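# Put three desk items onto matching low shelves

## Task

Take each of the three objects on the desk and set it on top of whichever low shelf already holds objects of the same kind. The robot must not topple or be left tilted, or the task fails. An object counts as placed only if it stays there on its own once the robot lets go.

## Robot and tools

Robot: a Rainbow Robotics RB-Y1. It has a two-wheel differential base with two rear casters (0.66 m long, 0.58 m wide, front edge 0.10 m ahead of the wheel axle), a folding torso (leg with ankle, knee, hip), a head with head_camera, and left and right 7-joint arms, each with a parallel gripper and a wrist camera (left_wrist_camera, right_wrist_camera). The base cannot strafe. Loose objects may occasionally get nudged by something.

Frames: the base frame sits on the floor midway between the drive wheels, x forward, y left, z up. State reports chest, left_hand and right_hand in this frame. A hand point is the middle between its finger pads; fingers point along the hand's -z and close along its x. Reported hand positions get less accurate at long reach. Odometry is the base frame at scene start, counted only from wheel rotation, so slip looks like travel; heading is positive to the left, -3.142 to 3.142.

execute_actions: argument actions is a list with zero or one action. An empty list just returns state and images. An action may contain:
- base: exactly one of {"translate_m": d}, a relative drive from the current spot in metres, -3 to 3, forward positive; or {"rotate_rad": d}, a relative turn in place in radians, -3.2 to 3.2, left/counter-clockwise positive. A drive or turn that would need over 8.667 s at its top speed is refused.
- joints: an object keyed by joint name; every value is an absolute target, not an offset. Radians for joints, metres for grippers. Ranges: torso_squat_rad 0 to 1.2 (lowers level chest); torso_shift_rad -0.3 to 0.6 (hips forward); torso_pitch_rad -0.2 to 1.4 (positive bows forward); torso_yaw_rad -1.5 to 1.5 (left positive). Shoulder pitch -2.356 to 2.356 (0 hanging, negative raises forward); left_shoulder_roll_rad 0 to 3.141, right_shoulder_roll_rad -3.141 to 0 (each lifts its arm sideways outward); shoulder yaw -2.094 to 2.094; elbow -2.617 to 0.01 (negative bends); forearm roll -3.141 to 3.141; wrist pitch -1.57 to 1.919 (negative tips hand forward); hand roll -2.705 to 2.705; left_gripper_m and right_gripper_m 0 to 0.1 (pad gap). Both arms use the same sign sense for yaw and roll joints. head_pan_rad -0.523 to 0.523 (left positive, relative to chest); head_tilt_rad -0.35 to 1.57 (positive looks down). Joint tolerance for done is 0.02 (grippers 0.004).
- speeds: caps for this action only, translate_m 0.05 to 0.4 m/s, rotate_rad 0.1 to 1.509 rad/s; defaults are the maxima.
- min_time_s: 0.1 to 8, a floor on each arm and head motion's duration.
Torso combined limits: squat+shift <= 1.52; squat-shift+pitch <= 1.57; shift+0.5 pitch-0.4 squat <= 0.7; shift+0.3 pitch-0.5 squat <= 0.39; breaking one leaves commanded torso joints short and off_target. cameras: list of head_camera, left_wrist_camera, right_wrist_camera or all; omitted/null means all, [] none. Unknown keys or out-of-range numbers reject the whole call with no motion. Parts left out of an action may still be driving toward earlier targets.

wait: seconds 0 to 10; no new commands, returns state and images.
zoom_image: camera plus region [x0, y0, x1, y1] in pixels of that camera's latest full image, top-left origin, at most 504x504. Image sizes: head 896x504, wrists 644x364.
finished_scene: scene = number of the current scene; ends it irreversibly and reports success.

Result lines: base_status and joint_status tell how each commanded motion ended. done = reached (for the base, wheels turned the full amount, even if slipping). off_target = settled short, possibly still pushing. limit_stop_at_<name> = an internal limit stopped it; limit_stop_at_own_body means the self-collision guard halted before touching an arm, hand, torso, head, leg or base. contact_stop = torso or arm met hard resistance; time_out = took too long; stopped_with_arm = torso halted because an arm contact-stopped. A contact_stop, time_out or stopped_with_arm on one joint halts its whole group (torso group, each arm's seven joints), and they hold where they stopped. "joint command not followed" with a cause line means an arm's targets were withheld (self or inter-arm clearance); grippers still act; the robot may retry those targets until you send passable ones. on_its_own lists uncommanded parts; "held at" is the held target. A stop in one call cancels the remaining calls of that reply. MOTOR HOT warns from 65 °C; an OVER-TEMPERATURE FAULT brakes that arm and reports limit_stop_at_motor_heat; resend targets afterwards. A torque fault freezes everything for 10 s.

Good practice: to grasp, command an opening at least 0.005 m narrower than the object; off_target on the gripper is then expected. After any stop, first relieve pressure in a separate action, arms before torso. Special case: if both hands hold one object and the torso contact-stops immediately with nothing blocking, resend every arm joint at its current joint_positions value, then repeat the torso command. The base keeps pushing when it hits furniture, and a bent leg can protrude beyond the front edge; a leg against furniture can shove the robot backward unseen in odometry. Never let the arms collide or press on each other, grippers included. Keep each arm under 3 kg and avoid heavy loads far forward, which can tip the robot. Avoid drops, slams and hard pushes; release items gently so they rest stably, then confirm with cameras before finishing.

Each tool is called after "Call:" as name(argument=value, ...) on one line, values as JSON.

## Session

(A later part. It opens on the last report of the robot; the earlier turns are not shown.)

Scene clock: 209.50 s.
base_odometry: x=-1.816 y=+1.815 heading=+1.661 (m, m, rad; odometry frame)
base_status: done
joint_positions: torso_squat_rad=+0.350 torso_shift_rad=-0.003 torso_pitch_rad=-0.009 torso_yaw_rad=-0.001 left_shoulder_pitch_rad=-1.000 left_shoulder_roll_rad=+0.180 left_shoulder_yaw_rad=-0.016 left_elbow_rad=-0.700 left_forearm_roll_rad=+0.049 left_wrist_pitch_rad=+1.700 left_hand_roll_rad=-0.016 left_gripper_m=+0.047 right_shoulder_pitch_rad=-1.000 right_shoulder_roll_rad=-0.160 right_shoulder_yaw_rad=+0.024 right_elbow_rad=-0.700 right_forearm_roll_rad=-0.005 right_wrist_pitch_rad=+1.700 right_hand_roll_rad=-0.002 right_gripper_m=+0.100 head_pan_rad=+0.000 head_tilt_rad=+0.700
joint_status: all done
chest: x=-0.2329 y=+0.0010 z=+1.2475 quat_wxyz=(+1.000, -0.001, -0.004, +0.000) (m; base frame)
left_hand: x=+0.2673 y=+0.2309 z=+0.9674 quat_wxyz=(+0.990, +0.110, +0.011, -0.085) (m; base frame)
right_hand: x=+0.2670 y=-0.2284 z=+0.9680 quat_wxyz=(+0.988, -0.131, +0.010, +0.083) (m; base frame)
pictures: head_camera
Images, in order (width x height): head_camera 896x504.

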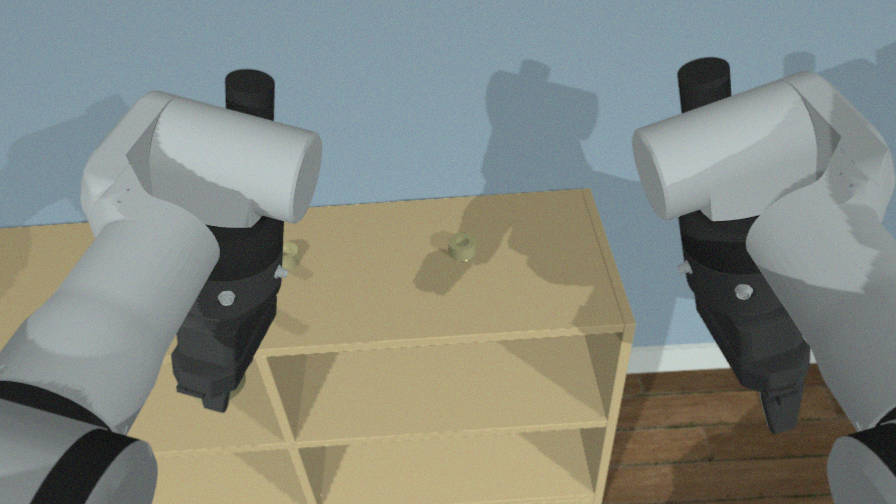

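Call:
execute_actions(actions=[{"base":{"translate_m":0.5},"joints":{"head_tilt_rad":0.9,"torso_squat_rad":0.9}}], cameras=["head_camera"])

Scene clock: 214.63 s.
base_odometry: x=-1.861 y=+2.313 heading=+1.662 (m, m, rad; odometry frame)
base_status: done
joint_positions: torso_squat_rad=+0.900 torso_shift_rad=-0.003 torso_pitch_rad=-0.009 torso_yaw_rad=-0.001 left_shoulder_pitch_rad=-1.000 left_shoulder_roll_rad=+0.180 left_shoulder_yaw_rad=-0.016 left_elbow_rad=-0.700 left_forearm_roll_rad=+0.049 left_wrist_pitch_rad=+1.700 left_hand_roll_rad=-0.016 left_gripper_m=+0.047 right_shoulder_pitch_rad=-1.000 right_shoulder_roll_rad=-0.160 right_shoulder_yaw_rad=+0.024 right_elbow_rad=-0.700 right_forearm_roll_rad=-0.005 right_wrist_pitch_rad=+1.700 right_hand_roll_rad=-0.002 right_gripper_m=+0.100 head_pan_rad=+0.000 head_tilt_rad=+0.900
joint_status: all done
chest: x=-0.2321 y=+0.0008 z=+1.0250 quat_wxyz=(+1.000, -0.001, -0.004, +0.000) (m; base frame)
left_hand: x=+0.2680 y=+0.2307 z=+0.7449 quat_wxyz=(+0.990, +0.110, +0.011, -0.085) (m; base frame)
right_hand: x=+0.2678 y=-0.2286 z=+0.7456 quat_wxyz=(+0.988, -0.131, +0.010, +0.083) (m; base frame)
pictures: head_camera
Images, in order (width x height): head_camera 896x504.

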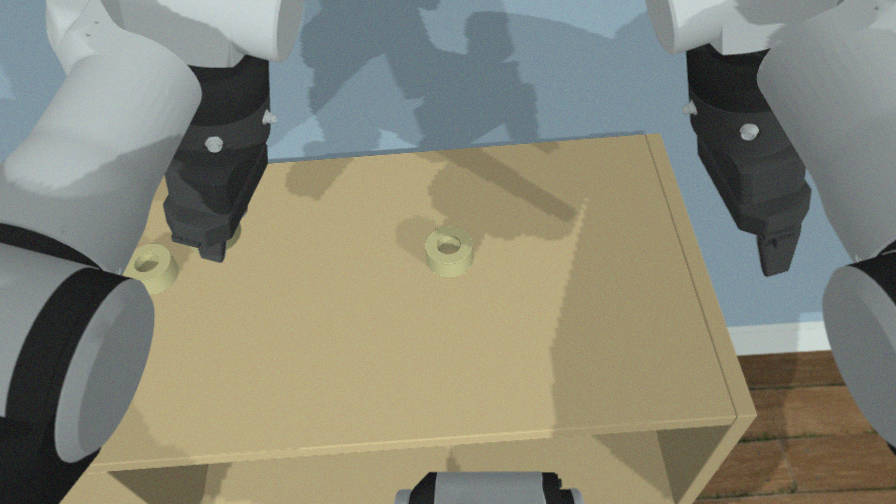

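Call:
execute_actions(actions=[{"joints":{"torso_squat_rad":1.07}}], cameras=[])

Call:
execute_actions(actions=[{"joints":{"left_gripper_m":0.1}}], cameras=[])

Call:
execute_actions(actions=[{"joints":{"torso_squat_rad":0.6}}], cameras=["head_camera"])

Scene clock: 219.40 s.
base_odometry: x=-1.861 y=+2.313 heading=+1.662 (m, m, rad; odometry frame)
base_status: not commanded
joint_positions: torso_squat_rad=+1.070 torso_shift_rad=-0.003 torso_pitch_rad=-0.009 torso_yaw_rad=-0.001 left_shoulder_pitch_rad=-1.000 left_shoulder_roll_rad=+0.180 left_shoulder_yaw_rad=-0.016 left_elbow_rad=-0.700 left_forearm_roll_rad=+0.049 left_wrist_pitch_rad=+1.700 left_hand_roll_rad=-0.016 left_gripper_m=+0.047 right_shoulder_pitch_rad=-1.000 right_shoulder_roll_rad=-0.160 right_shoulder_yaw_rad=+0.024 right_elbow_rad=-0.700 right_forearm_roll_rad=-0.005 right_wrist_pitch_rad=+1.700 right_hand_roll_rad=-0.002 right_gripper_m=+0.100 head_pan_rad=+0.000 head_tilt_rad=+0.900
joint_status: all done
chest: x=-0.2318 y=+0.0008 z=+0.9260 quat_wxyz=(+1.000, -0.001, -0.004, +0.000) (m; base frame)
left_hand: x=+0.2684 y=+0.2306 z=+0.6460 quat_wxyz=(+0.990, +0.110, +0.011, -0.085) (m; base frame)
right_hand: x=+0.2681 y=-0.2287 z=+0.6466 quat_wxyz=(+0.988, -0.131, +0.010, +0.083) (m; base frame)
pictures: none
No camera images: the call's "cameras" was empty. Leave "cameras" out to get every camera's image.

Scene clock: 220.77 s.
base_odometry: x=-1.861 y=+2.313 heading=+1.662 (m, m, rad; odometry frame)
base_status: not commanded
joint_positions: torso_squat_rad=+1.070 torso_shift_rad=-0.003 torso_pitch_rad=-0.009 torso_yaw_rad=-0.001 left_shoulder_pitch_rad=-1.000 left_shoulder_roll_rad=+0.180 left_shoulder_yaw_rad=-0.016 left_elbow_rad=-0.700 left_forearm_roll_rad=+0.049 left_wrist_pitch_rad=+1.700 left_hand_roll_rad=-0.016 left_gripper_m=+0.099 right_shoulder_pitch_rad=-1.000 right_shoulder_roll_rad=-0.160 right_shoulder_yaw_rad=+0.024 right_elbow_rad=-0.700 right_forearm_roll_rad=-0.005 right_wrist_pitch_rad=+1.700 right_hand_roll_rad=-0.002 right_gripper_m=+0.100 head_pan_rad=+0.000 head_tilt_rad=+0.900
joint_status: all done
chest: x=-0.2318 y=+0.0008 z=+0.9260 quat_wxyz=(+1.000, -0.001, -0.004, +0.000) (m; base frame)
left_hand: x=+0.2684 y=+0.2306 z=+0.6460 quat_wxyz=(+0.990, +0.110, +0.011, -0.085) (m; base frame)
right_hand: x=+0.2681 y=-0.2287 z=+0.6466 quat_wxyz=(+0.988, -0.131, +0.010, +0.083) (m; base frame)
pictures: none
No camera images: the call's "cameras" was empty. Leave "cameras" out to get every camera's image.

Scene clock: 223.10 s.
base_odometry: x=-1.861 y=+2.313 heading=+1.662 (m, m, rad; odometry frame)
base_status: not commanded
joint_positions: torso_squat_rad=+0.600 torso_shift_rad=-0.003 torso_pitch_rad=-0.009 torso_yaw_rad=-0.001 left_shoulder_pitch_rad=-1.000 left_shoulder_roll_rad=+0.180 left_shoulder_yaw_rad=-0.016 left_elbow_rad=-0.700 left_forearm_roll_rad=+0.049 left_wrist_pitch_rad=+1.700 left_hand_roll_rad=-0.016 left_gripper_m=+0.099 right_shoulder_pitch_rad=-1.000 right_shoulder_roll_rad=-0.160 right_shoulder_yaw_rad=+0.024 right_elbow_rad=-0.700 right_forearm_roll_rad=-0.005 right_wrist_pitch_rad=+1.700 right_hand_roll_rad=-0.002 right_gripper_m=+0.100 head_pan_rad=+0.000 head_tilt_rad=+0.900
joint_status: all done
chest: x=-0.2326 y=+0.0009 z=+1.1676 quat_wxyz=(+1.000, -0.001, -0.004, +0.000) (m; base frame)
left_hand: x=+0.2676 y=+0.2308 z=+0.8876 quat_wxyz=(+0.990, +0.110, +0.011, -0.085) (m; base frame)
right_hand: x=+0.2673 y=-0.2285 z=+0.8881 quat_wxyz=(+0.988, -0.131, +0.010, +0.083) (m; base frame)
pictures: head_camera
Images, in order (width x height): head_camera 896x504.

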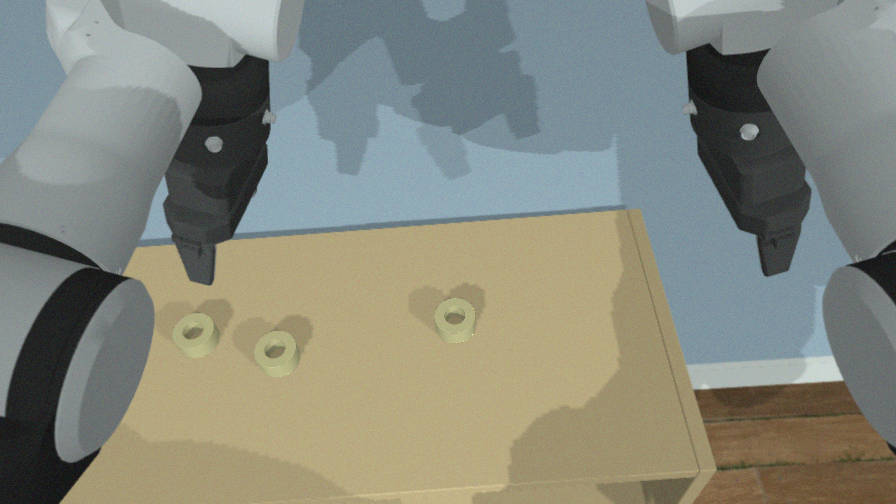

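Tape is on its shelf. The sponge is next: back off and turn toward the desk.

Call:
execute_actions(actions=[{"base":{"translate_m":-0.6},"joints":{"head_tilt_rad":0.3,"torso_squat_rad":0.35}}], cameras=[])

Call:
execute_actions(actions=[{"base":{"rotate_rad":-1.5}}], cameras=["head_camera"])

Scene clock: 230.83 s.
base_odometry: x=-1.807 y=+1.715 heading=+1.663 (m, m, rad; odometry frame)
base_status: done
joint_positions: torso_squat_rad=+0.350 torso_shift_rad=-0.003 torso_pitch_rad=-0.009 torso_yaw_rad=-0.001 left_shoulder_pitch_rad=-1.000 left_shoulder_roll_rad=+0.180 left_shoulder_yaw_rad=-0.016 left_elbow_rad=-0.700 left_forearm_roll_rad=+0.049 left_wrist_pitch_rad=+1.700 left_hand_roll_rad=-0.016 left_gripper_m=+0.099 right_shoulder_pitch_rad=-1.000 right_shoulder_roll_rad=-0.160 right_shoulder_yaw_rad=+0.024 right_elbow_rad=-0.700 right_forearm_roll_rad=-0.005 right_wrist_pitch_rad=+1.700 right_hand_roll_rad=-0.002 right_gripper_m=+0.100 head_pan_rad=+0.000 head_tilt_rad=+0.300
joint_status: all done
chest: x=-0.2329 y=+0.0010 z=+1.2475 quat_wxyz=(+1.000, -0.001, -0.004, +0.000) (m; base frame)
left_hand: x=+0.2673 y=+0.2308 z=+0.9675 quat_wxyz=(+0.990, +0.110, +0.011, -0.085) (m; base frame)
right_hand: x=+0.2670 y=-0.2284 z=+0.9680 quat_wxyz=(+0.988, -0.131, +0.010, +0.083) (m; base frame)
pictures: none
No camera images: the call's "cameras" was empty. Leave "cameras" out to get every camera's image.

Scene clock: 234.63 s.
base_odometry: x=-1.807 y=+1.715 heading=+0.163 (m, m, rad; odometry frame)
base_status: done
joint_positions: torso_squat_rad=+0.350 torso_shift_rad=-0.003 torso_pitch_rad=-0.009 torso_yaw_rad=-0.001 left_shoulder_pitch_rad=-1.000 left_shoulder_roll_rad=+0.180 left_shoulder_yaw_rad=-0.016 left_elbow_rad=-0.700 left_forearm_roll_rad=+0.049 left_wrist_pitch_rad=+1.700 left_hand_roll_rad=-0.016 left_gripper_m=+0.099 right_shoulder_pitch_rad=-1.000 right_shoulder_roll_rad=-0.160 right_shoulder_yaw_rad=+0.024 right_elbow_rad=-0.700 right_forearm_roll_rad=-0.005 right_wrist_pitch_rad=+1.700 right_hand_roll_rad=-0.002 right_gripper_m=+0.100 head_pan_rad=+0.000 head_tilt_rad=+0.300
joint_status: not commanded
chest: x=-0.2329 y=+0.0010 z=+1.2475 quat_wxyz=(+1.000, -0.001, -0.004, +0.000) (m; base frame)
left_hand: x=+0.2673 y=+0.2308 z=+0.9675 quat_wxyz=(+0.990, +0.110, +0.011, -0.085) (m; base frame)
right_hand: x=+0.2670 y=-0.2284 z=+0.9680 quat_wxyz=(+0.988, -0.131, +0.010, +0.083) (m; base frame)
pictures: head_camera
Images, in order (width x height): head_camera 896x504.

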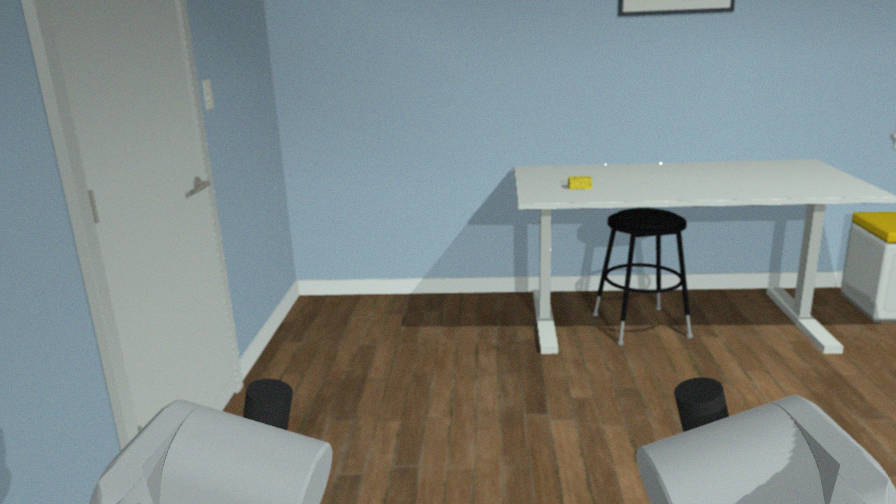

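Call:
execute_actions(actions=[{"base":{"rotate_rad":-0.13}}], cameras=[])

Call:
execute_actions(actions=[{"base":{"translate_m":2.4},"joints":{"head_tilt_rad":0.7}}], cameras=["head_camera"])

Scene clock: 238.73 s.
base_odometry: x=-1.807 y=+1.715 heading=+0.034 (m, m, rad; odometry frame)
base_status: done
joint_positions: torso_squat_rad=+0.350 torso_shift_rad=-0.003 torso_pitch_rad=-0.009 torso_yaw_rad=-0.001 left_shoulder_pitch_rad=-1.000 left_shoulder_roll_rad=+0.180 left_shoulder_yaw_rad=-0.016 left_elbow_rad=-0.700 left_forearm_roll_rad=+0.049 left_wrist_pitch_rad=+1.700 left_hand_roll_rad=-0.016 left_gripper_m=+0.099 right_shoulder_pitch_rad=-1.000 right_shoulder_roll_rad=-0.160 right_shoulder_yaw_rad=+0.024 right_elbow_rad=-0.700 right_forearm_roll_rad=-0.005 right_wrist_pitch_rad=+1.700 right_hand_roll_rad=-0.002 right_gripper_m=+0.100 head_pan_rad=+0.000 head_tilt_rad=+0.300
joint_status: not commanded
chest: x=-0.2329 y=+0.0010 z=+1.2475 quat_wxyz=(+1.000, -0.001, -0.004, +0.000) (m; base frame)
left_hand: x=+0.2673 y=+0.2308 z=+0.9675 quat_wxyz=(+0.990, +0.110, +0.011, -0.085) (m; base frame)
right_hand: x=+0.2670 y=-0.2284 z=+0.9680 quat_wxyz=(+0.988, -0.131, +0.010, +0.083) (m; base frame)
pictures: none
No camera images: the call's "cameras" was empty. Leave "cameras" out to get every camera's image.

Scene clock: 246.30 s.
base_odometry: x=+0.592 y=+1.795 heading=+0.033 (m, m, rad; odometry frame)
base_status: done
joint_positions: torso_squat_rad=+0.350 torso_shift_rad=-0.003 torso_pitch_rad=-0.009 torso_yaw_rad=-0.001 left_shoulder_pitch_rad=-1.000 left_shoulder_roll_rad=+0.180 left_shoulder_yaw_rad=-0.016 left_elbow_rad=-0.700 left_forearm_roll_rad=+0.049 left_wrist_pitch_rad=+1.700 left_hand_roll_rad=-0.016 left_gripper_m=+0.099 right_shoulder_pitch_rad=-1.000 right_shoulder_roll_rad=-0.160 right_shoulder_yaw_rad=+0.024 right_elbow_rad=-0.700 right_forearm_roll_rad=-0.005 right_wrist_pitch_rad=+1.700 right_hand_roll_rad=-0.002 right_gripper_m=+0.100 head_pan_rad=+0.000 head_tilt_rad=+0.700
joint_status: all done
chest: x=-0.2329 y=+0.0010 z=+1.2475 quat_wxyz=(+1.000, -0.001, -0.004, +0.000) (m; base frame)
left_hand: x=+0.2673 y=+0.2308 z=+0.9674 quat_wxyz=(+0.990, +0.110, +0.011, -0.085) (m; base frame)
right_hand: x=+0.2670 y=-0.2284 z=+0.9680 quat_wxyz=(+0.988, -0.131, +0.010, +0.083) (m; base frame)
pictures: head_camera
Images, in order (width x height): head_camera 896x504.

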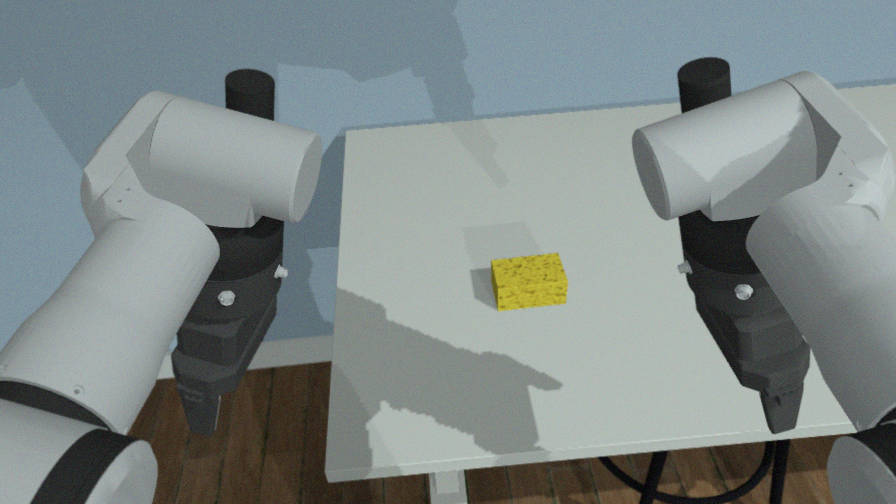

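Call:
execute_actions(actions=[{"base":{"translate_m":0.33},"joints":{"head_tilt_rad":1.0,"torso_yaw_rad":0.22,"torso_squat_rad":0.7}}], cameras=["head_camera","right_wrist_camera"])

Scene clock: 253.03 s.
base_odometry: x=+0.922 y=+1.806 heading=+0.033 (m, m, rad; odometry frame)
base_status: done
joint_positions: torso_squat_rad=+0.700 torso_shift_rad=-0.003 torso_pitch_rad=-0.009 torso_yaw_rad=+0.220 left_shoulder_pitch_rad=-1.000 left_shoulder_roll_rad=+0.180 left_shoulder_yaw_rad=-0.016 left_elbow_rad=-0.700 left_forearm_roll_rad=+0.049 left_wrist_pitch_rad=+1.700 left_hand_roll_rad=-0.016 left_gripper_m=+0.099 right_shoulder_pitch_rad=-1.000 right_shoulder_roll_rad=-0.160 right_shoulder_yaw_rad=+0.024 right_elbow_rad=-0.700 right_forearm_roll_rad=-0.005 right_wrist_pitch_rad=+1.700 right_hand_roll_rad=-0.002 right_gripper_m=+0.100 head_pan_rad=+0.000 head_tilt_rad=+1.000
joint_status: all done
chest: x=-0.2325 y=+0.0009 z=+1.1253 quat_wxyz=(+0.994, -0.001, -0.004, +0.110) (m; base frame)
left_hand: x=+0.2053 y=+0.3341 z=+0.8446 quat_wxyz=(+0.994, +0.107, +0.023, +0.025) (m; base frame)
right_hand: x=+0.3055 y=-0.1141 z=+0.8460 quat_wxyz=(+0.973, -0.133, -0.005, +0.191) (m; base frame)
pictures: head_camera, right_wrist_camera
Images, in order (width x height): head_camera 896x504, right_wrist_camera 644x364.

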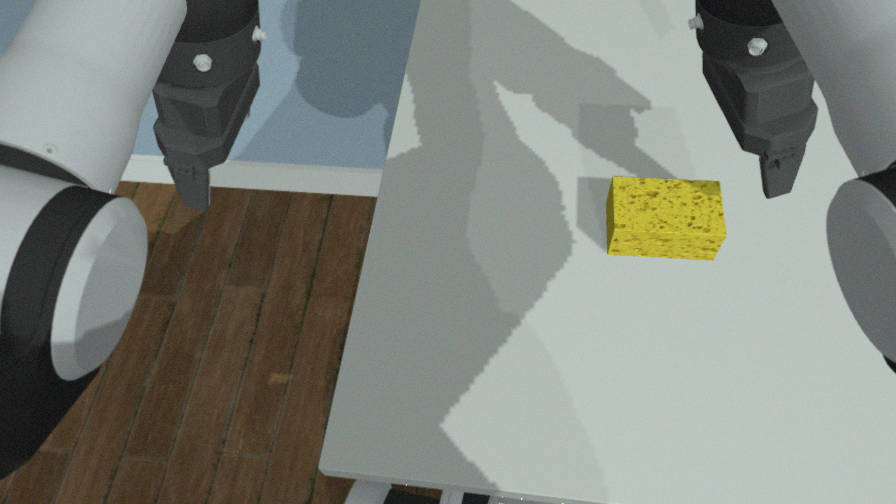

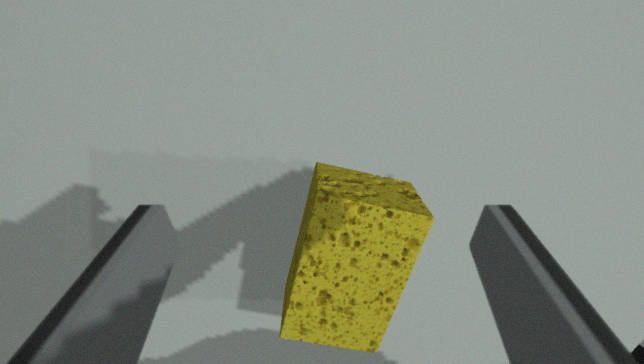

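Call:
execute_actions(actions=[{"base":{"translate_m":-0.02},"joints":{"torso_yaw_rad":0.32}}], cameras=[])

Call:
execute_actions(actions=[{"joints":{"torso_squat_rad":0.87}}], cameras=["right_wrist_camera"])

Scene clock: 256.77 s.
base_odometry: x=+0.902 y=+1.806 heading=+0.033 (m, m, rad; odometry frame)
base_status: done
joint_positions: torso_squat_rad=+0.700 torso_shift_rad=-0.003 torso_pitch_rad=-0.009 torso_yaw_rad=+0.320 left_shoulder_pitch_rad=-1.000 left_shoulder_roll_rad=+0.180 left_shoulder_yaw_rad=-0.016 left_elbow_rad=-0.700 left_forearm_roll_rad=+0.049 left_wrist_pitch_rad=+1.700 left_hand_roll_rad=-0.016 left_gripper_m=+0.099 right_shoulder_pitch_rad=-1.000 right_shoulder_roll_rad=-0.160 right_shoulder_yaw_rad=+0.024 right_elbow_rad=-0.700 right_forearm_roll_rad=-0.005 right_wrist_pitch_rad=+1.700 right_hand_roll_rad=-0.002 right_gripper_m=+0.100 head_pan_rad=+0.000 head_tilt_rad=+1.000
joint_status: all done
chest: x=-0.2326 y=+0.0009 z=+1.1253 quat_wxyz=(+0.987, -0.002, -0.004, +0.159) (m; base frame)
left_hand: x=+0.1697 y=+0.3759 z=+0.8443 quat_wxyz=(+0.991, +0.105, +0.029, +0.075) (m; base frame)
right_hand: x=+0.3142 y=-0.0600 z=+0.8461 quat_wxyz=(+0.962, -0.133, -0.011, +0.240) (m; base frame)
pictures: none
No camera images: the call's "cameras" was empty. Leave "cameras" out to get every camera's image.

Scene clock: 258.17 s.
base_odometry: x=+0.902 y=+1.806 heading=+0.033 (m, m, rad; odometry frame)
base_status: not commanded
joint_positions: torso_squat_rad=+0.843 torso_shift_rad=-0.007 torso_pitch_rad=-0.017 torso_yaw_rad=+0.320 left_shoulder_pitch_rad=-1.000 left_shoulder_roll_rad=+0.180 left_shoulder_yaw_rad=-0.016 left_elbow_rad=-0.700 left_forearm_roll_rad=+0.049 left_wrist_pitch_rad=+1.700 left_hand_roll_rad=-0.016 left_gripper_m=+0.099 right_shoulder_pitch_rad=-1.008 right_shoulder_roll_rad=-0.163 right_shoulder_yaw_rad=+0.025 right_elbow_rad=-0.703 right_forearm_roll_rad=-0.004 right_wrist_pitch_rad=+1.703 right_hand_roll_rad=-0.002 right_gripper_m=+0.100 head_pan_rad=+0.000 head_tilt_rad=+1.000
joint_status: torso_squat_rad contact_stop (moved +0.143 of +0.170)
on_its_own: torso_squat_rad is held at +0.843, not at your +0.870, since a contact_stop
chest: x=-0.2363 y=+0.0010 z=+1.0553 quat_wxyz=(+0.987, -0.002, -0.008, +0.159) (m; base frame)
left_hand: x=+0.1684 y=+0.3757 z=+0.7774 quat_wxyz=(+0.991, +0.105, +0.025, +0.075) (m; base frame)
right_hand: x=+0.3154 y=-0.0598 z=+0.7851 quat_wxyz=(+0.961, -0.135, -0.019, +0.239) (m; base frame)
pictures: right_wrist_camera
Images, in order (width x height): right_wrist_camera 644x364.

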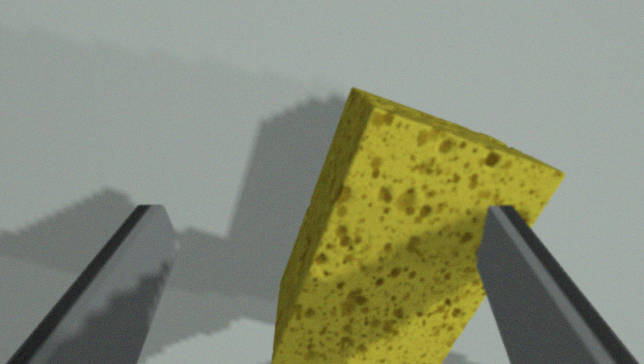

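The finger landed on top of the sponge. Lift, back up a little, and retry.

Call:
execute_actions(actions=[{"joints":{"torso_squat_rad":0.72}}], cameras=[])

Call:
execute_actions(actions=[{"base":{"translate_m":-0.04},"joints":{"right_hand_roll_rad":-0.25}}], cameras=["right_wrist_camera"])

Scene clock: 261.33 s.
base_odometry: x=+0.902 y=+1.806 heading=+0.033 (m, m, rad; odometry frame)
base_status: not commanded
joint_positions: torso_squat_rad=+0.720 torso_shift_rad=-0.005 torso_pitch_rad=-0.014 torso_yaw_rad=+0.320 left_shoulder_pitch_rad=-1.000 left_shoulder_roll_rad=+0.180 left_shoulder_yaw_rad=-0.016 left_elbow_rad=-0.700 left_forearm_roll_rad=+0.049 left_wrist_pitch_rad=+1.700 left_hand_roll_rad=-0.016 left_gripper_m=+0.099 right_shoulder_pitch_rad=-1.001 right_shoulder_roll_rad=-0.160 right_shoulder_yaw_rad=+0.025 right_elbow_rad=-0.700 right_forearm_roll_rad=-0.005 right_wrist_pitch_rad=+1.700 right_hand_roll_rad=-0.002 right_gripper_m=+0.100 head_pan_rad=+0.000 head_tilt_rad=+1.000
joint_status: all done
chest: x=-0.2351 y=+0.0009 z=+1.1161 quat_wxyz=(+0.987, -0.002, -0.007, +0.159) (m; base frame)
left_hand: x=+0.1687 y=+0.3758 z=+0.8371 quat_wxyz=(+0.991, +0.105, +0.026, +0.075) (m; base frame)
right_hand: x=+0.3133 y=-0.0602 z=+0.8400 quat_wxyz=(+0.962, -0.133, -0.014, +0.239) (m; base frame)
pictures: none
No camera images: the call's "cameras" was empty. Leave "cameras" out to get every camera's image.

Scene clock: 262.60 s.
base_odometry: x=+0.862 y=+1.804 heading=+0.033 (m, m, rad; odometry frame)
base_status: done
joint_positions: torso_squat_rad=+0.720 torso_shift_rad=-0.005 torso_pitch_rad=-0.014 torso_yaw_rad=+0.320 left_shoulder_pitch_rad=-1.000 left_shoulder_roll_rad=+0.180 left_shoulder_yaw_rad=-0.016 left_elbow_rad=-0.700 left_forearm_roll_rad=+0.049 left_wrist_pitch_rad=+1.700 left_hand_roll_rad=-0.016 left_gripper_m=+0.099 right_shoulder_pitch_rad=-1.000 right_shoulder_roll_rad=-0.160 right_shoulder_yaw_rad=+0.025 right_elbow_rad=-0.700 right_forearm_roll_rad=-0.005 right_wrist_pitch_rad=+1.700 right_hand_roll_rad=-0.250 right_gripper_m=+0.100 head_pan_rad=+0.000 head_tilt_rad=+1.000
joint_status: all done
chest: x=-0.2351 y=+0.0009 z=+1.1161 quat_wxyz=(+0.987, -0.002, -0.007, +0.159) (m; base frame)
left_hand: x=+0.1687 y=+0.3758 z=+0.8371 quat_wxyz=(+0.991, +0.105, +0.026, +0.075) (m; base frame)
right_hand: x=+0.3132 y=-0.0602 z=+0.8398 quat_wxyz=(+0.984, -0.131, -0.030, +0.119) (m; base frame)
pictures: right_wrist_camera
Images, in order (width x height): right_wrist_camera 644x364.

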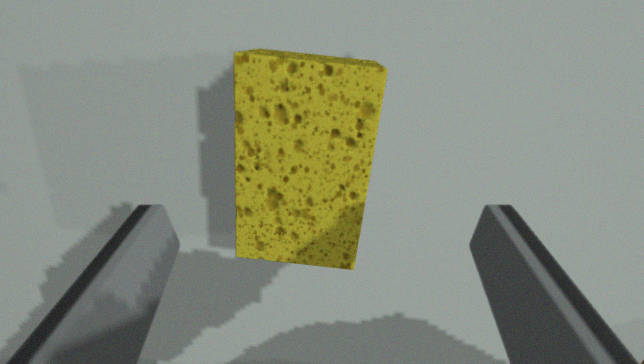

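Call:
execute_actions(actions=[{"joints":{"torso_yaw_rad":0.29}}], cameras=[])

Call:
execute_actions(actions=[{"joints":{"torso_squat_rad":0.87}}], cameras=[])

Call:
execute_actions(actions=[{"joints":{"right_gripper_m":0.01}}], cameras=[])

Call:
execute_actions(actions=[{"joints":{"torso_squat_rad":0.5}}], cameras=["right_wrist_camera"])

Scene clock: 266.00 s.
base_odometry: x=+0.862 y=+1.804 heading=+0.033 (m, m, rad; odometry frame)
base_status: not commanded
joint_positions: torso_squat_rad=+0.720 torso_shift_rad=-0.005 torso_pitch_rad=-0.014 torso_yaw_rad=+0.290 left_shoulder_pitch_rad=-1.000 left_shoulder_roll_rad=+0.180 left_shoulder_yaw_rad=-0.016 left_elbow_rad=-0.700 left_forearm_roll_rad=+0.049 left_wrist_pitch_rad=+1.700 left_hand_roll_rad=-0.016 left_gripper_m=+0.099 right_shoulder_pitch_rad=-1.000 right_shoulder_roll_rad=-0.160 right_shoulder_yaw_rad=+0.025 right_elbow_rad=-0.700 right_forearm_roll_rad=-0.005 right_wrist_pitch_rad=+1.700 right_hand_roll_rad=-0.250 right_gripper_m=+0.100 head_pan_rad=+0.000 head_tilt_rad=+1.000
joint_status: all done
chest: x=-0.2351 y=+0.0009 z=+1.1161 quat_wxyz=(+0.989, -0.002, -0.007, +0.144) (m; base frame)
left_hand: x=+0.1797 y=+0.3637 z=+0.8373 quat_wxyz=(+0.992, +0.106, +0.025, +0.060) (m; base frame)
right_hand: x=+0.3111 y=-0.0764 z=+0.8398 quat_wxyz=(+0.986, -0.131, -0.028, +0.104) (m; base frame)
pictures: none
No camera images: the call's "cameras" was empty. Leave "cameras" out to get every camera's image.

Scene clock: 267.27 s.
base_odometry: x=+0.862 y=+1.804 heading=+0.033 (m, m, rad; odometry frame)
base_status: not commanded
joint_positions: torso_squat_rad=+0.870 torso_shift_rad=-0.005 torso_pitch_rad=-0.014 torso_yaw_rad=+0.290 left_shoulder_pitch_rad=-1.000 left_shoulder_roll_rad=+0.180 left_shoulder_yaw_rad=-0.016 left_elbow_rad=-0.700 left_forearm_roll_rad=+0.049 left_wrist_pitch_rad=+1.700 left_hand_roll_rad=-0.016 left_gripper_m=+0.099 right_shoulder_pitch_rad=-1.000 right_shoulder_roll_rad=-0.160 right_shoulder_yaw_rad=+0.025 right_elbow_rad=-0.700 right_forearm_roll_rad=-0.005 right_wrist_pitch_rad=+1.700 right_hand_roll_rad=-0.250 right_gripper_m=+0.100 head_pan_rad=+0.000 head_tilt_rad=+1.000
joint_status: all done
chest: x=-0.2348 y=+0.0008 z=+1.0413 quat_wxyz=(+0.989, -0.002, -0.007, +0.144) (m; base frame)
left_hand: x=+0.1801 y=+0.3636 z=+0.7625 quat_wxyz=(+0.992, +0.106, +0.025, +0.060) (m; base frame)
right_hand: x=+0.3115 y=-0.0765 z=+0.7649 quat_wxyz=(+0.986, -0.131, -0.028, +0.104) (m; base frame)
pictures: none
No camera images: the call's "cameras" was empty. Leave "cameras" out to get every camera's image.

Scene clock: 268.67 s.
base_odometry: x=+0.862 y=+1.804 heading=+0.033 (m, m, rad; odometry frame)
base_status: not commanded
joint_positions: torso_squat_rad=+0.870 torso_shift_rad=-0.005 torso_pitch_rad=-0.014 torso_yaw_rad=+0.290 left_shoulder_pitch_rad=-1.000 left_shoulder_roll_rad=+0.180 left_shoulder_yaw_rad=-0.016 left_elbow_rad=-0.700 left_forearm_roll_rad=+0.049 left_wrist_pitch_rad=+1.700 left_hand_roll_rad=-0.016 left_gripper_m=+0.099 right_shoulder_pitch_rad=-1.000 right_shoulder_roll_rad=-0.160 right_shoulder_yaw_rad=+0.025 right_elbow_rad=-0.700 right_forearm_roll_rad=-0.005 right_wrist_pitch_rad=+1.700 right_hand_roll_rad=-0.250 right_gripper_m=+0.059 head_pan_rad=+0.000 head_tilt_rad=+1.000
joint_status: right_gripper_m off_target (ended at +0.059, target +0.010)
chest: x=-0.2348 y=+0.0008 z=+1.0413 quat_wxyz=(+0.989, -0.002, -0.007, +0.144) (m; base frame)
left_hand: x=+0.1801 y=+0.3636 z=+0.7625 quat_wxyz=(+0.992, +0.106, +0.025, +0.060) (m; base frame)
right_hand: x=+0.3115 y=-0.0765 z=+0.7649 quat_wxyz=(+0.986, -0.131, -0.028, +0.104) (m; base frame)
pictures: none
No camera images: the call's "cameras" was empty. Leave "cameras" out to get every camera's image.

Scene clock: 270.67 s.
base_odometry: x=+0.862 y=+1.804 heading=+0.033 (m, m, rad; odometry frame)
base_status: not commanded
joint_positions: torso_squat_rad=+0.500 torso_shift_rad=-0.005 torso_pitch_rad=-0.014 torso_yaw_rad=+0.290 left_shoulder_pitch_rad=-1.000 left_shoulder_roll_rad=+0.180 left_shoulder_yaw_rad=-0.016 left_elbow_rad=-0.700 left_forearm_roll_rad=+0.049 left_wrist_pitch_rad=+1.700 left_hand_roll_rad=-0.016 left_gripper_m=+0.099 right_shoulder_pitch_rad=-1.000 right_shoulder_roll_rad=-0.160 right_shoulder_yaw_rad=+0.025 right_elbow_rad=-0.700 right_forearm_roll_rad=-0.005 right_wrist_pitch_rad=+1.700 right_hand_roll_rad=-0.250 right_gripper_m=+0.059 head_pan_rad=+0.000 head_tilt_rad=+1.000
joint_status: all done
chest: x=-0.2356 y=+0.0009 z=+1.2042 quat_wxyz=(+0.989, -0.002, -0.007, +0.144) (m; base frame)
left_hand: x=+0.1793 y=+0.3637 z=+0.9253 quat_wxyz=(+0.992, +0.106, +0.025, +0.060) (m; base frame)
right_hand: x=+0.3106 y=-0.0764 z=+0.9277 quat_wxyz=(+0.986, -0.131, -0.028, +0.104) (m; base frame)
pictures: right_wrist_camera
Images, in order (width x height): right_wrist_camera 644x364.

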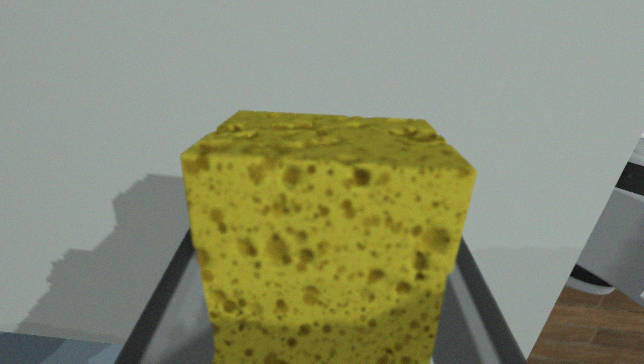

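The sponge shelf is on the wall opposite the desk.

Call:
execute_actions(actions=[{"base":{"translate_m":-0.6},"joints":{"head_tilt_rad":0.3,"torso_squat_rad":0.35,"torso_yaw_rad":0}}], cameras=[])

Call:
execute_actions(actions=[{"base":{"rotate_rad":3.1}}], cameras=["head_camera"])

Scene clock: 275.60 s.
base_odometry: x=+0.262 y=+1.784 heading=+0.033 (m, m, rad; odometry frame)
base_status: done
joint_positions: torso_squat_rad=+0.350 torso_shift_rad=-0.005 torso_pitch_rad=-0.014 torso_yaw_rad=+0.000 left_shoulder_pitch_rad=-1.000 left_shoulder_roll_rad=+0.180 left_shoulder_yaw_rad=-0.016 left_elbow_rad=-0.700 left_forearm_roll_rad=+0.049 left_wrist_pitch_rad=+1.700 left_hand_roll_rad=-0.016 left_gripper_m=+0.099 right_shoulder_pitch_rad=-1.000 right_shoulder_roll_rad=-0.160 right_shoulder_yaw_rad=+0.025 right_elbow_rad=-0.700 right_forearm_roll_rad=-0.005 right_wrist_pitch_rad=+1.700 right_hand_roll_rad=-0.250 right_gripper_m=+0.059 head_pan_rad=+0.000 head_tilt_rad=+0.300
joint_status: all done
chest: x=-0.2358 y=+0.0009 z=+1.2474 quat_wxyz=(+1.000, -0.001, -0.007, +0.000) (m; base frame)
left_hand: x=+0.2658 y=+0.2310 z=+0.9701 quat_wxyz=(+0.990, +0.110, +0.009, -0.084) (m; base frame)
right_hand: x=+0.2657 y=-0.2283 z=+0.9706 quat_wxyz=(+0.990, -0.131, -0.009, -0.040) (m; base frame)
pictures: none
No camera images: the call's "cameras" was empty. Leave "cameras" out to get every camera's image.

Scene clock: 280.93 s.
base_odometry: x=+0.262 y=+1.784 heading=+3.132 (m, m, rad; odometry frame)
base_status: done
joint_positions: torso_squat_rad=+0.350 torso_shift_rad=-0.005 torso_pitch_rad=-0.014 torso_yaw_rad=+0.000 left_shoulder_pitch_rad=-1.000 left_shoulder_roll_rad=+0.180 left_shoulder_yaw_rad=-0.016 left_elbow_rad=-0.700 left_forearm_roll_rad=+0.049 left_wrist_pitch_rad=+1.700 left_hand_roll_rad=-0.016 left_gripper_m=+0.099 right_shoulder_pitch_rad=-1.000 right_shoulder_roll_rad=-0.160 right_shoulder_yaw_rad=+0.025 right_elbow_rad=-0.700 right_forearm_roll_rad=-0.005 right_wrist_pitch_rad=+1.700 right_hand_roll_rad=-0.250 right_gripper_m=+0.059 head_pan_rad=+0.000 head_tilt_rad=+0.300
joint_status: not commanded
chest: x=-0.2359 y=+0.0009 z=+1.2474 quat_wxyz=(+1.000, -0.001, -0.007, +0.000) (m; base frame)
left_hand: x=+0.2657 y=+0.2311 z=+0.9702 quat_wxyz=(+0.990, +0.110, +0.009, -0.084) (m; base frame)
right_hand: x=+0.2657 y=-0.2282 z=+0.9707 quat_wxyz=(+0.990, -0.131, -0.009, -0.040) (m; base frame)
pictures: head_camera
Images, in order (width x height): head_camera 896x504.

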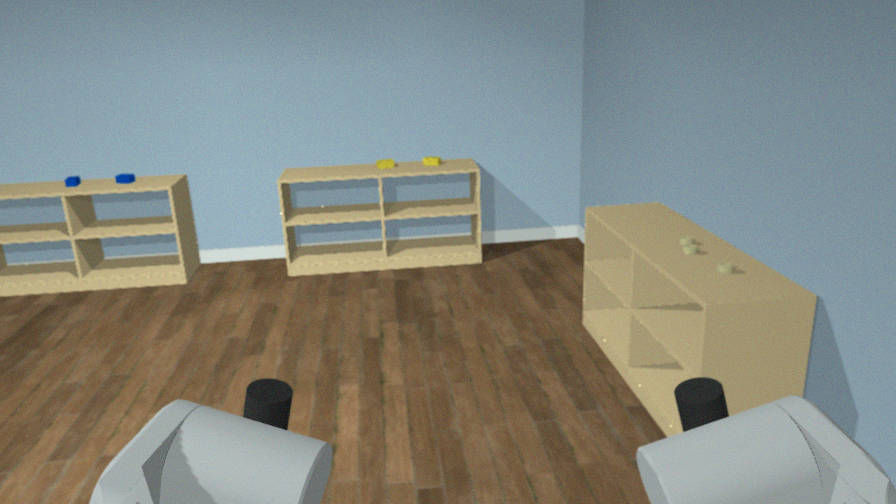

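Call:
execute_actions(actions=[{"base":{"rotate_rad":0.17}}], cameras=[])

Call:
execute_actions(actions=[{"base":{"translate_m":3.0},"joints":{"head_tilt_rad":0.7}}], cameras=["head_camera"])

Scene clock: 285.63 s.
base_odometry: x=+0.262 y=+1.784 heading=-2.982 (m, m, rad; odometry frame)
base_status: done
joint_positions: torso_squat_rad=+0.350 torso_shift_rad=-0.005 torso_pitch_rad=-0.014 torso_yaw_rad=+0.000 left_shoulder_pitch_rad=-1.000 left_shoulder_roll_rad=+0.180 left_shoulder_yaw_rad=-0.016 left_elbow_rad=-0.700 left_forearm_roll_rad=+0.049 left_wrist_pitch_rad=+1.700 left_hand_roll_rad=-0.016 left_gripper_m=+0.099 right_shoulder_pitch_rad=-1.000 right_shoulder_roll_rad=-0.160 right_shoulder_yaw_rad=+0.025 right_elbow_rad=-0.700 right_forearm_roll_rad=-0.005 right_wrist_pitch_rad=+1.700 right_hand_roll_rad=-0.250 right_gripper_m=+0.059 head_pan_rad=+0.000 head_tilt_rad=+0.300
joint_status: not commanded
chest: x=-0.2359 y=+0.0010 z=+1.2474 quat_wxyz=(+1.000, -0.001, -0.007, +0.000) (m; base frame)
left_hand: x=+0.2657 y=+0.2311 z=+0.9702 quat_wxyz=(+0.990, +0.110, +0.009, -0.084) (m; base frame)
right_hand: x=+0.2657 y=-0.2282 z=+0.9707 quat_wxyz=(+0.990, -0.131, -0.009, -0.039) (m; base frame)
pictures: none
No camera images: the call's "cameras" was empty. Leave "cameras" out to get every camera's image.

Scene clock: 294.70 s.
base_odometry: x=-2.700 y=+1.305 heading=-2.981 (m, m, rad; odometry frame)
base_status: done
joint_positions: torso_squat_rad=+0.350 torso_shift_rad=-0.005 torso_pitch_rad=-0.014 torso_yaw_rad=+0.000 left_shoulder_pitch_rad=-1.000 left_shoulder_roll_rad=+0.180 left_shoulder_yaw_rad=-0.016 left_elbow_rad=-0.700 left_forearm_roll_rad=+0.049 left_wrist_pitch_rad=+1.700 left_hand_roll_rad=-0.016 left_gripper_m=+0.099 right_shoulder_pitch_rad=-1.000 right_shoulder_roll_rad=-0.160 right_shoulder_yaw_rad=+0.025 right_elbow_rad=-0.700 right_forearm_roll_rad=-0.005 right_wrist_pitch_rad=+1.700 right_hand_roll_rad=-0.250 right_gripper_m=+0.059 head_pan_rad=+0.000 head_tilt_rad=+0.700
joint_status: all done
chest: x=-0.2358 y=+0.0010 z=+1.2474 quat_wxyz=(+1.000, -0.001, -0.007, +0.000) (m; base frame)
left_hand: x=+0.2658 y=+0.2311 z=+0.9701 quat_wxyz=(+0.990, +0.110, +0.009, -0.084) (m; base frame)
right_hand: x=+0.2657 y=-0.2282 z=+0.9706 quat_wxyz=(+0.990, -0.131, -0.009, -0.039) (m; base frame)
pictures: head_camera
Images, in order (width x height): head_camera 896x504.

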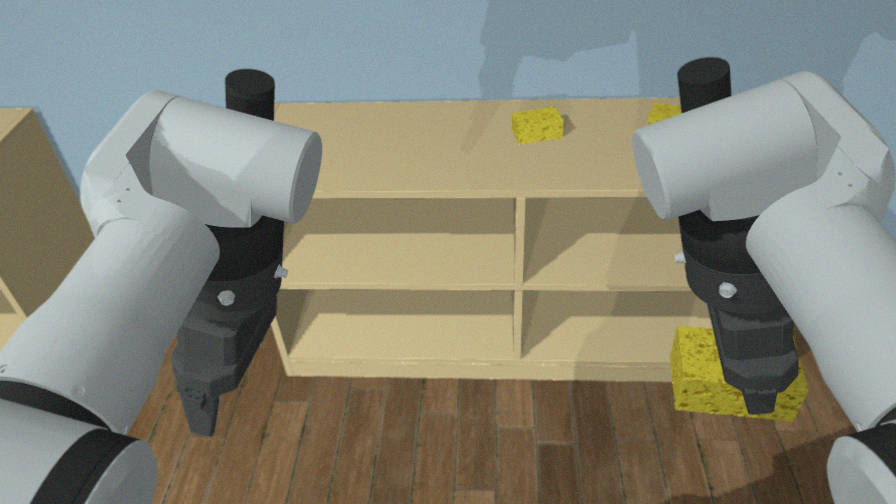

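Call:
execute_actions(actions=[{"base":{"translate_m":0.85},"joints":{"head_tilt_rad":0.9,"torso_squat_rad":0.9,"torso_yaw_rad":0.3}}], cameras=["head_camera"])

Scene clock: 300.93 s.
base_odometry: x=-3.539 y=+1.169 heading=-2.981 (m, m, rad; odometry frame)
base_status: done
joint_positions: torso_squat_rad=+0.900 torso_shift_rad=-0.005 torso_pitch_rad=-0.014 torso_yaw_rad=+0.300 left_shoulder_pitch_rad=-1.000 left_shoulder_roll_rad=+0.180 left_shoulder_yaw_rad=-0.016 left_elbow_rad=-0.700 left_forearm_roll_rad=+0.049 left_wrist_pitch_rad=+1.700 left_hand_roll_rad=-0.016 left_gripper_m=+0.099 right_shoulder_pitch_rad=-1.000 right_shoulder_roll_rad=-0.160 right_shoulder_yaw_rad=+0.025 right_elbow_rad=-0.700 right_forearm_roll_rad=-0.005 right_wrist_pitch_rad=+1.700 right_hand_roll_rad=-0.250 right_gripper_m=+0.059 head_pan_rad=+0.000 head_tilt_rad=+0.900
joint_status: all done
chest: x=-0.2346 y=+0.0008 z=+1.0250 quat_wxyz=(+0.989, -0.002, -0.007, +0.149) (m; base frame)
left_hand: x=+0.1766 y=+0.3677 z=+0.7462 quat_wxyz=(+0.992, +0.105, +0.025, +0.065) (m; base frame)
right_hand: x=+0.3123 y=-0.0711 z=+0.7485 quat_wxyz=(+0.985, -0.131, -0.029, +0.109) (m; base frame)
pictures: head_camera
Images, in order (width x height): head_camera 896x504.

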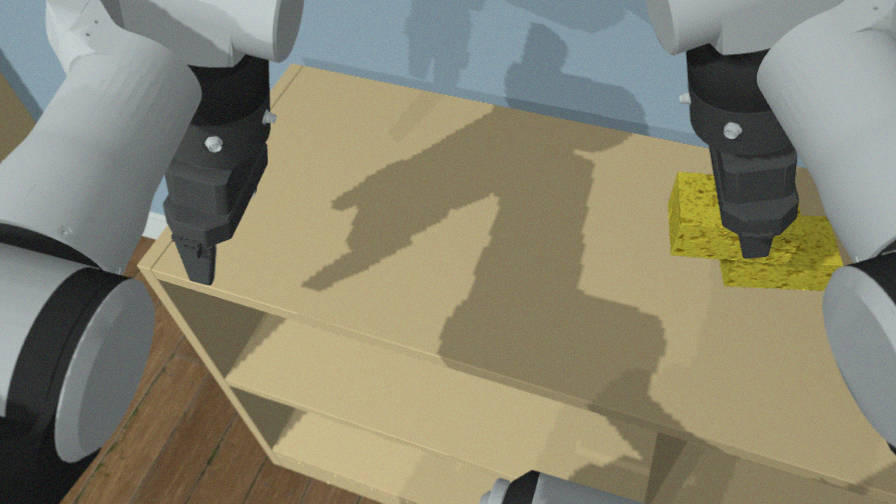

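I'm above the existing sponge, so I'll yaw further left.

Call:
execute_actions(actions=[{"joints":{"torso_yaw_rad":0.6}}], cameras=["head_camera"])

Scene clock: 305.13 s.
base_odometry: x=-3.539 y=+1.170 heading=-2.981 (m, m, rad; odometry frame)
base_status: not commanded
joint_positions: torso_squat_rad=+0.900 torso_shift_rad=-0.005 torso_pitch_rad=-0.014 torso_yaw_rad=+0.600 left_shoulder_pitch_rad=-1.000 left_shoulder_roll_rad=+0.180 left_shoulder_yaw_rad=-0.016 left_elbow_rad=-0.700 left_forearm_roll_rad=+0.049 left_wrist_pitch_rad=+1.700 left_hand_roll_rad=-0.016 left_gripper_m=+0.099 right_shoulder_pitch_rad=-1.000 right_shoulder_roll_rad=-0.160 right_shoulder_yaw_rad=+0.025 right_elbow_rad=-0.700 right_forearm_roll_rad=-0.005 right_wrist_pitch_rad=+1.700 right_hand_roll_rad=-0.250 right_gripper_m=+0.059 head_pan_rad=+0.000 head_tilt_rad=+0.900
joint_status: all done
chest: x=-0.2346 y=+0.0008 z=+1.0250 quat_wxyz=(+0.955, -0.003, -0.006, +0.296) (m; base frame)
left_hand: x=+0.0498 y=+0.4718 z=+0.7442 quat_wxyz=(+0.971, +0.098, +0.041, +0.212) (m; base frame)
right_hand: x=+0.3090 y=+0.0927 z=+0.7482 quat_wxyz=(+0.957, -0.127, -0.047, +0.255) (m; base frame)
pictures: head_camera
Images, in order (width x height): head_camera 896x504.

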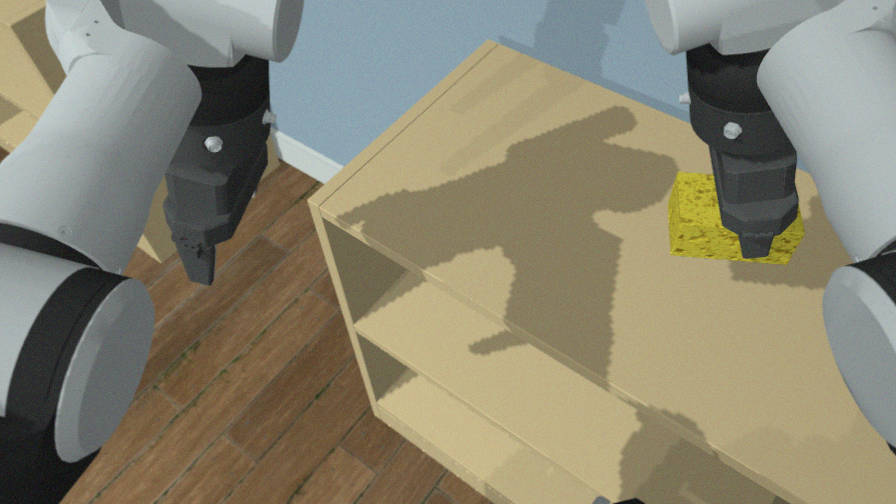

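Call:
execute_actions(actions=[{"joints":{"torso_squat_rad":1.06}}], cameras=[])

Call:
execute_actions(actions=[{"joints":{"right_gripper_m":0.1}}], cameras=[])

Call:
execute_actions(actions=[{"joints":{"torso_squat_rad":0.7}}], cameras=["head_camera"])

Scene clock: 308.57 s.
base_odometry: x=-3.539 y=+1.170 heading=-2.981 (m, m, rad; odometry frame)
base_status: not commanded
joint_positions: torso_squat_rad=+1.060 torso_shift_rad=-0.005 torso_pitch_rad=-0.014 torso_yaw_rad=+0.600 left_shoulder_pitch_rad=-1.000 left_shoulder_roll_rad=+0.180 left_shoulder_yaw_rad=-0.016 left_elbow_rad=-0.700 left_forearm_roll_rad=+0.049 left_wrist_pitch_rad=+1.700 left_hand_roll_rad=-0.016 left_gripper_m=+0.099 right_shoulder_pitch_rad=-1.000 right_shoulder_roll_rad=-0.160 right_shoulder_yaw_rad=+0.025 right_elbow_rad=-0.700 right_forearm_roll_rad=-0.005 right_wrist_pitch_rad=+1.700 right_hand_roll_rad=-0.250 right_gripper_m=+0.059 head_pan_rad=+0.000 head_tilt_rad=+0.900
joint_status: all done
chest: x=-0.2342 y=+0.0008 z=+0.9321 quat_wxyz=(+0.955, -0.003, -0.006, +0.296) (m; base frame)
left_hand: x=+0.0503 y=+0.4717 z=+0.6514 quat_wxyz=(+0.971, +0.098, +0.041, +0.212) (m; base frame)
right_hand: x=+0.3095 y=+0.0926 z=+0.6553 quat_wxyz=(+0.957, -0.127, -0.048, +0.255) (m; base frame)
pictures: none
No camera images: the call's "cameras" was empty. Leave "cameras" out to get every camera's image.

Scene clock: 309.97 s.
base_odometry: x=-3.539 y=+1.170 heading=-2.981 (m, m, rad; odometry frame)
base_status: not commanded
joint_positions: torso_squat_rad=+1.060 torso_shift_rad=-0.005 torso_pitch_rad=-0.014 torso_yaw_rad=+0.600 left_shoulder_pitch_rad=-1.000 left_shoulder_roll_rad=+0.180 left_shoulder_yaw_rad=-0.016 left_elbow_rad=-0.700 left_forearm_roll_rad=+0.049 left_wrist_pitch_rad=+1.700 left_hand_roll_rad=-0.016 left_gripper_m=+0.099 right_shoulder_pitch_rad=-1.000 right_shoulder_roll_rad=-0.160 right_shoulder_yaw_rad=+0.025 right_elbow_rad=-0.700 right_forearm_roll_rad=-0.005 right_wrist_pitch_rad=+1.700 right_hand_roll_rad=-0.250 right_gripper_m=+0.100 head_pan_rad=+0.000 head_tilt_rad=+0.900
joint_status: all done
chest: x=-0.2342 y=+0.0008 z=+0.9321 quat_wxyz=(+0.955, -0.003, -0.006, +0.296) (m; base frame)
left_hand: x=+0.0503 y=+0.4717 z=+0.6514 quat_wxyz=(+0.971, +0.098, +0.041, +0.212) (m; base frame)
right_hand: x=+0.3095 y=+0.0926 z=+0.6553 quat_wxyz=(+0.957, -0.127, -0.048, +0.255) (m; base frame)
pictures: none
No camera images: the call's "cameras" was empty. Leave "cameras" out to get every camera's image.

Scene clock: 311.97 s.
base_odometry: x=-3.539 y=+1.170 heading=-2.981 (m, m, rad; odometry frame)
base_status: not commanded
joint_positions: torso_squat_rad=+0.700 torso_shift_rad=-0.005 torso_pitch_rad=-0.014 torso_yaw_rad=+0.600 left_shoulder_pitch_rad=-1.000 left_shoulder_roll_rad=+0.180 left_shoulder_yaw_rad=-0.016 left_elbow_rad=-0.700 left_forearm_roll_rad=+0.049 left_wrist_pitch_rad=+1.700 left_hand_roll_rad=-0.016 left_gripper_m=+0.099 right_shoulder_pitch_rad=-1.000 right_shoulder_roll_rad=-0.160 right_shoulder_yaw_rad=+0.025 right_elbow_rad=-0.700 right_forearm_roll_rad=-0.005 right_wrist_pitch_rad=+1.700 right_hand_roll_rad=-0.250 right_gripper_m=+0.100 head_pan_rad=+0.000 head_tilt_rad=+0.900
joint_status: all done
chest: x=-0.2352 y=+0.0009 z=+1.1253 quat_wxyz=(+0.955, -0.003, -0.006, +0.296) (m; base frame)
left_hand: x=+0.0492 y=+0.4718 z=+0.8445 quat_wxyz=(+0.971, +0.098, +0.041, +0.212) (m; base frame)
right_hand: x=+0.3085 y=+0.0928 z=+0.8484 quat_wxyz=(+0.957, -0.127, -0.047, +0.255) (m; base frame)
pictures: head_camera
Images, in order (width x height): head_camera 896x504.

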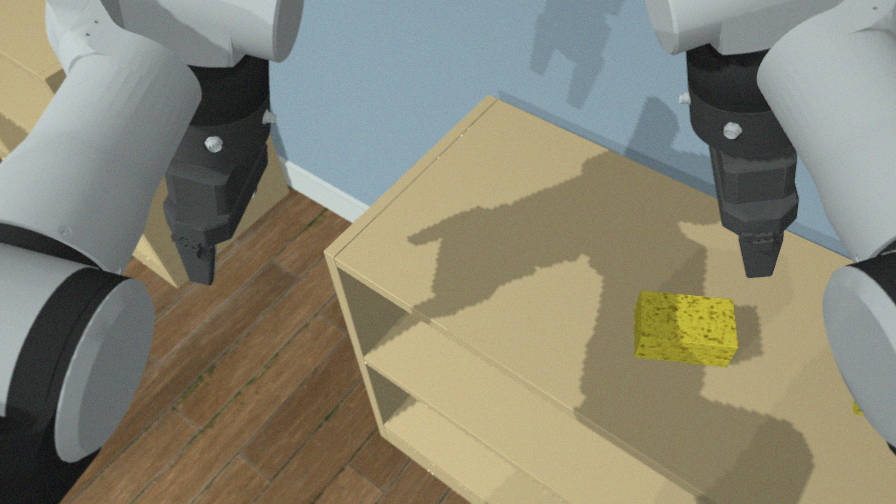

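Call:
finished_scene(scene=1)

The scene is finished: the task was done.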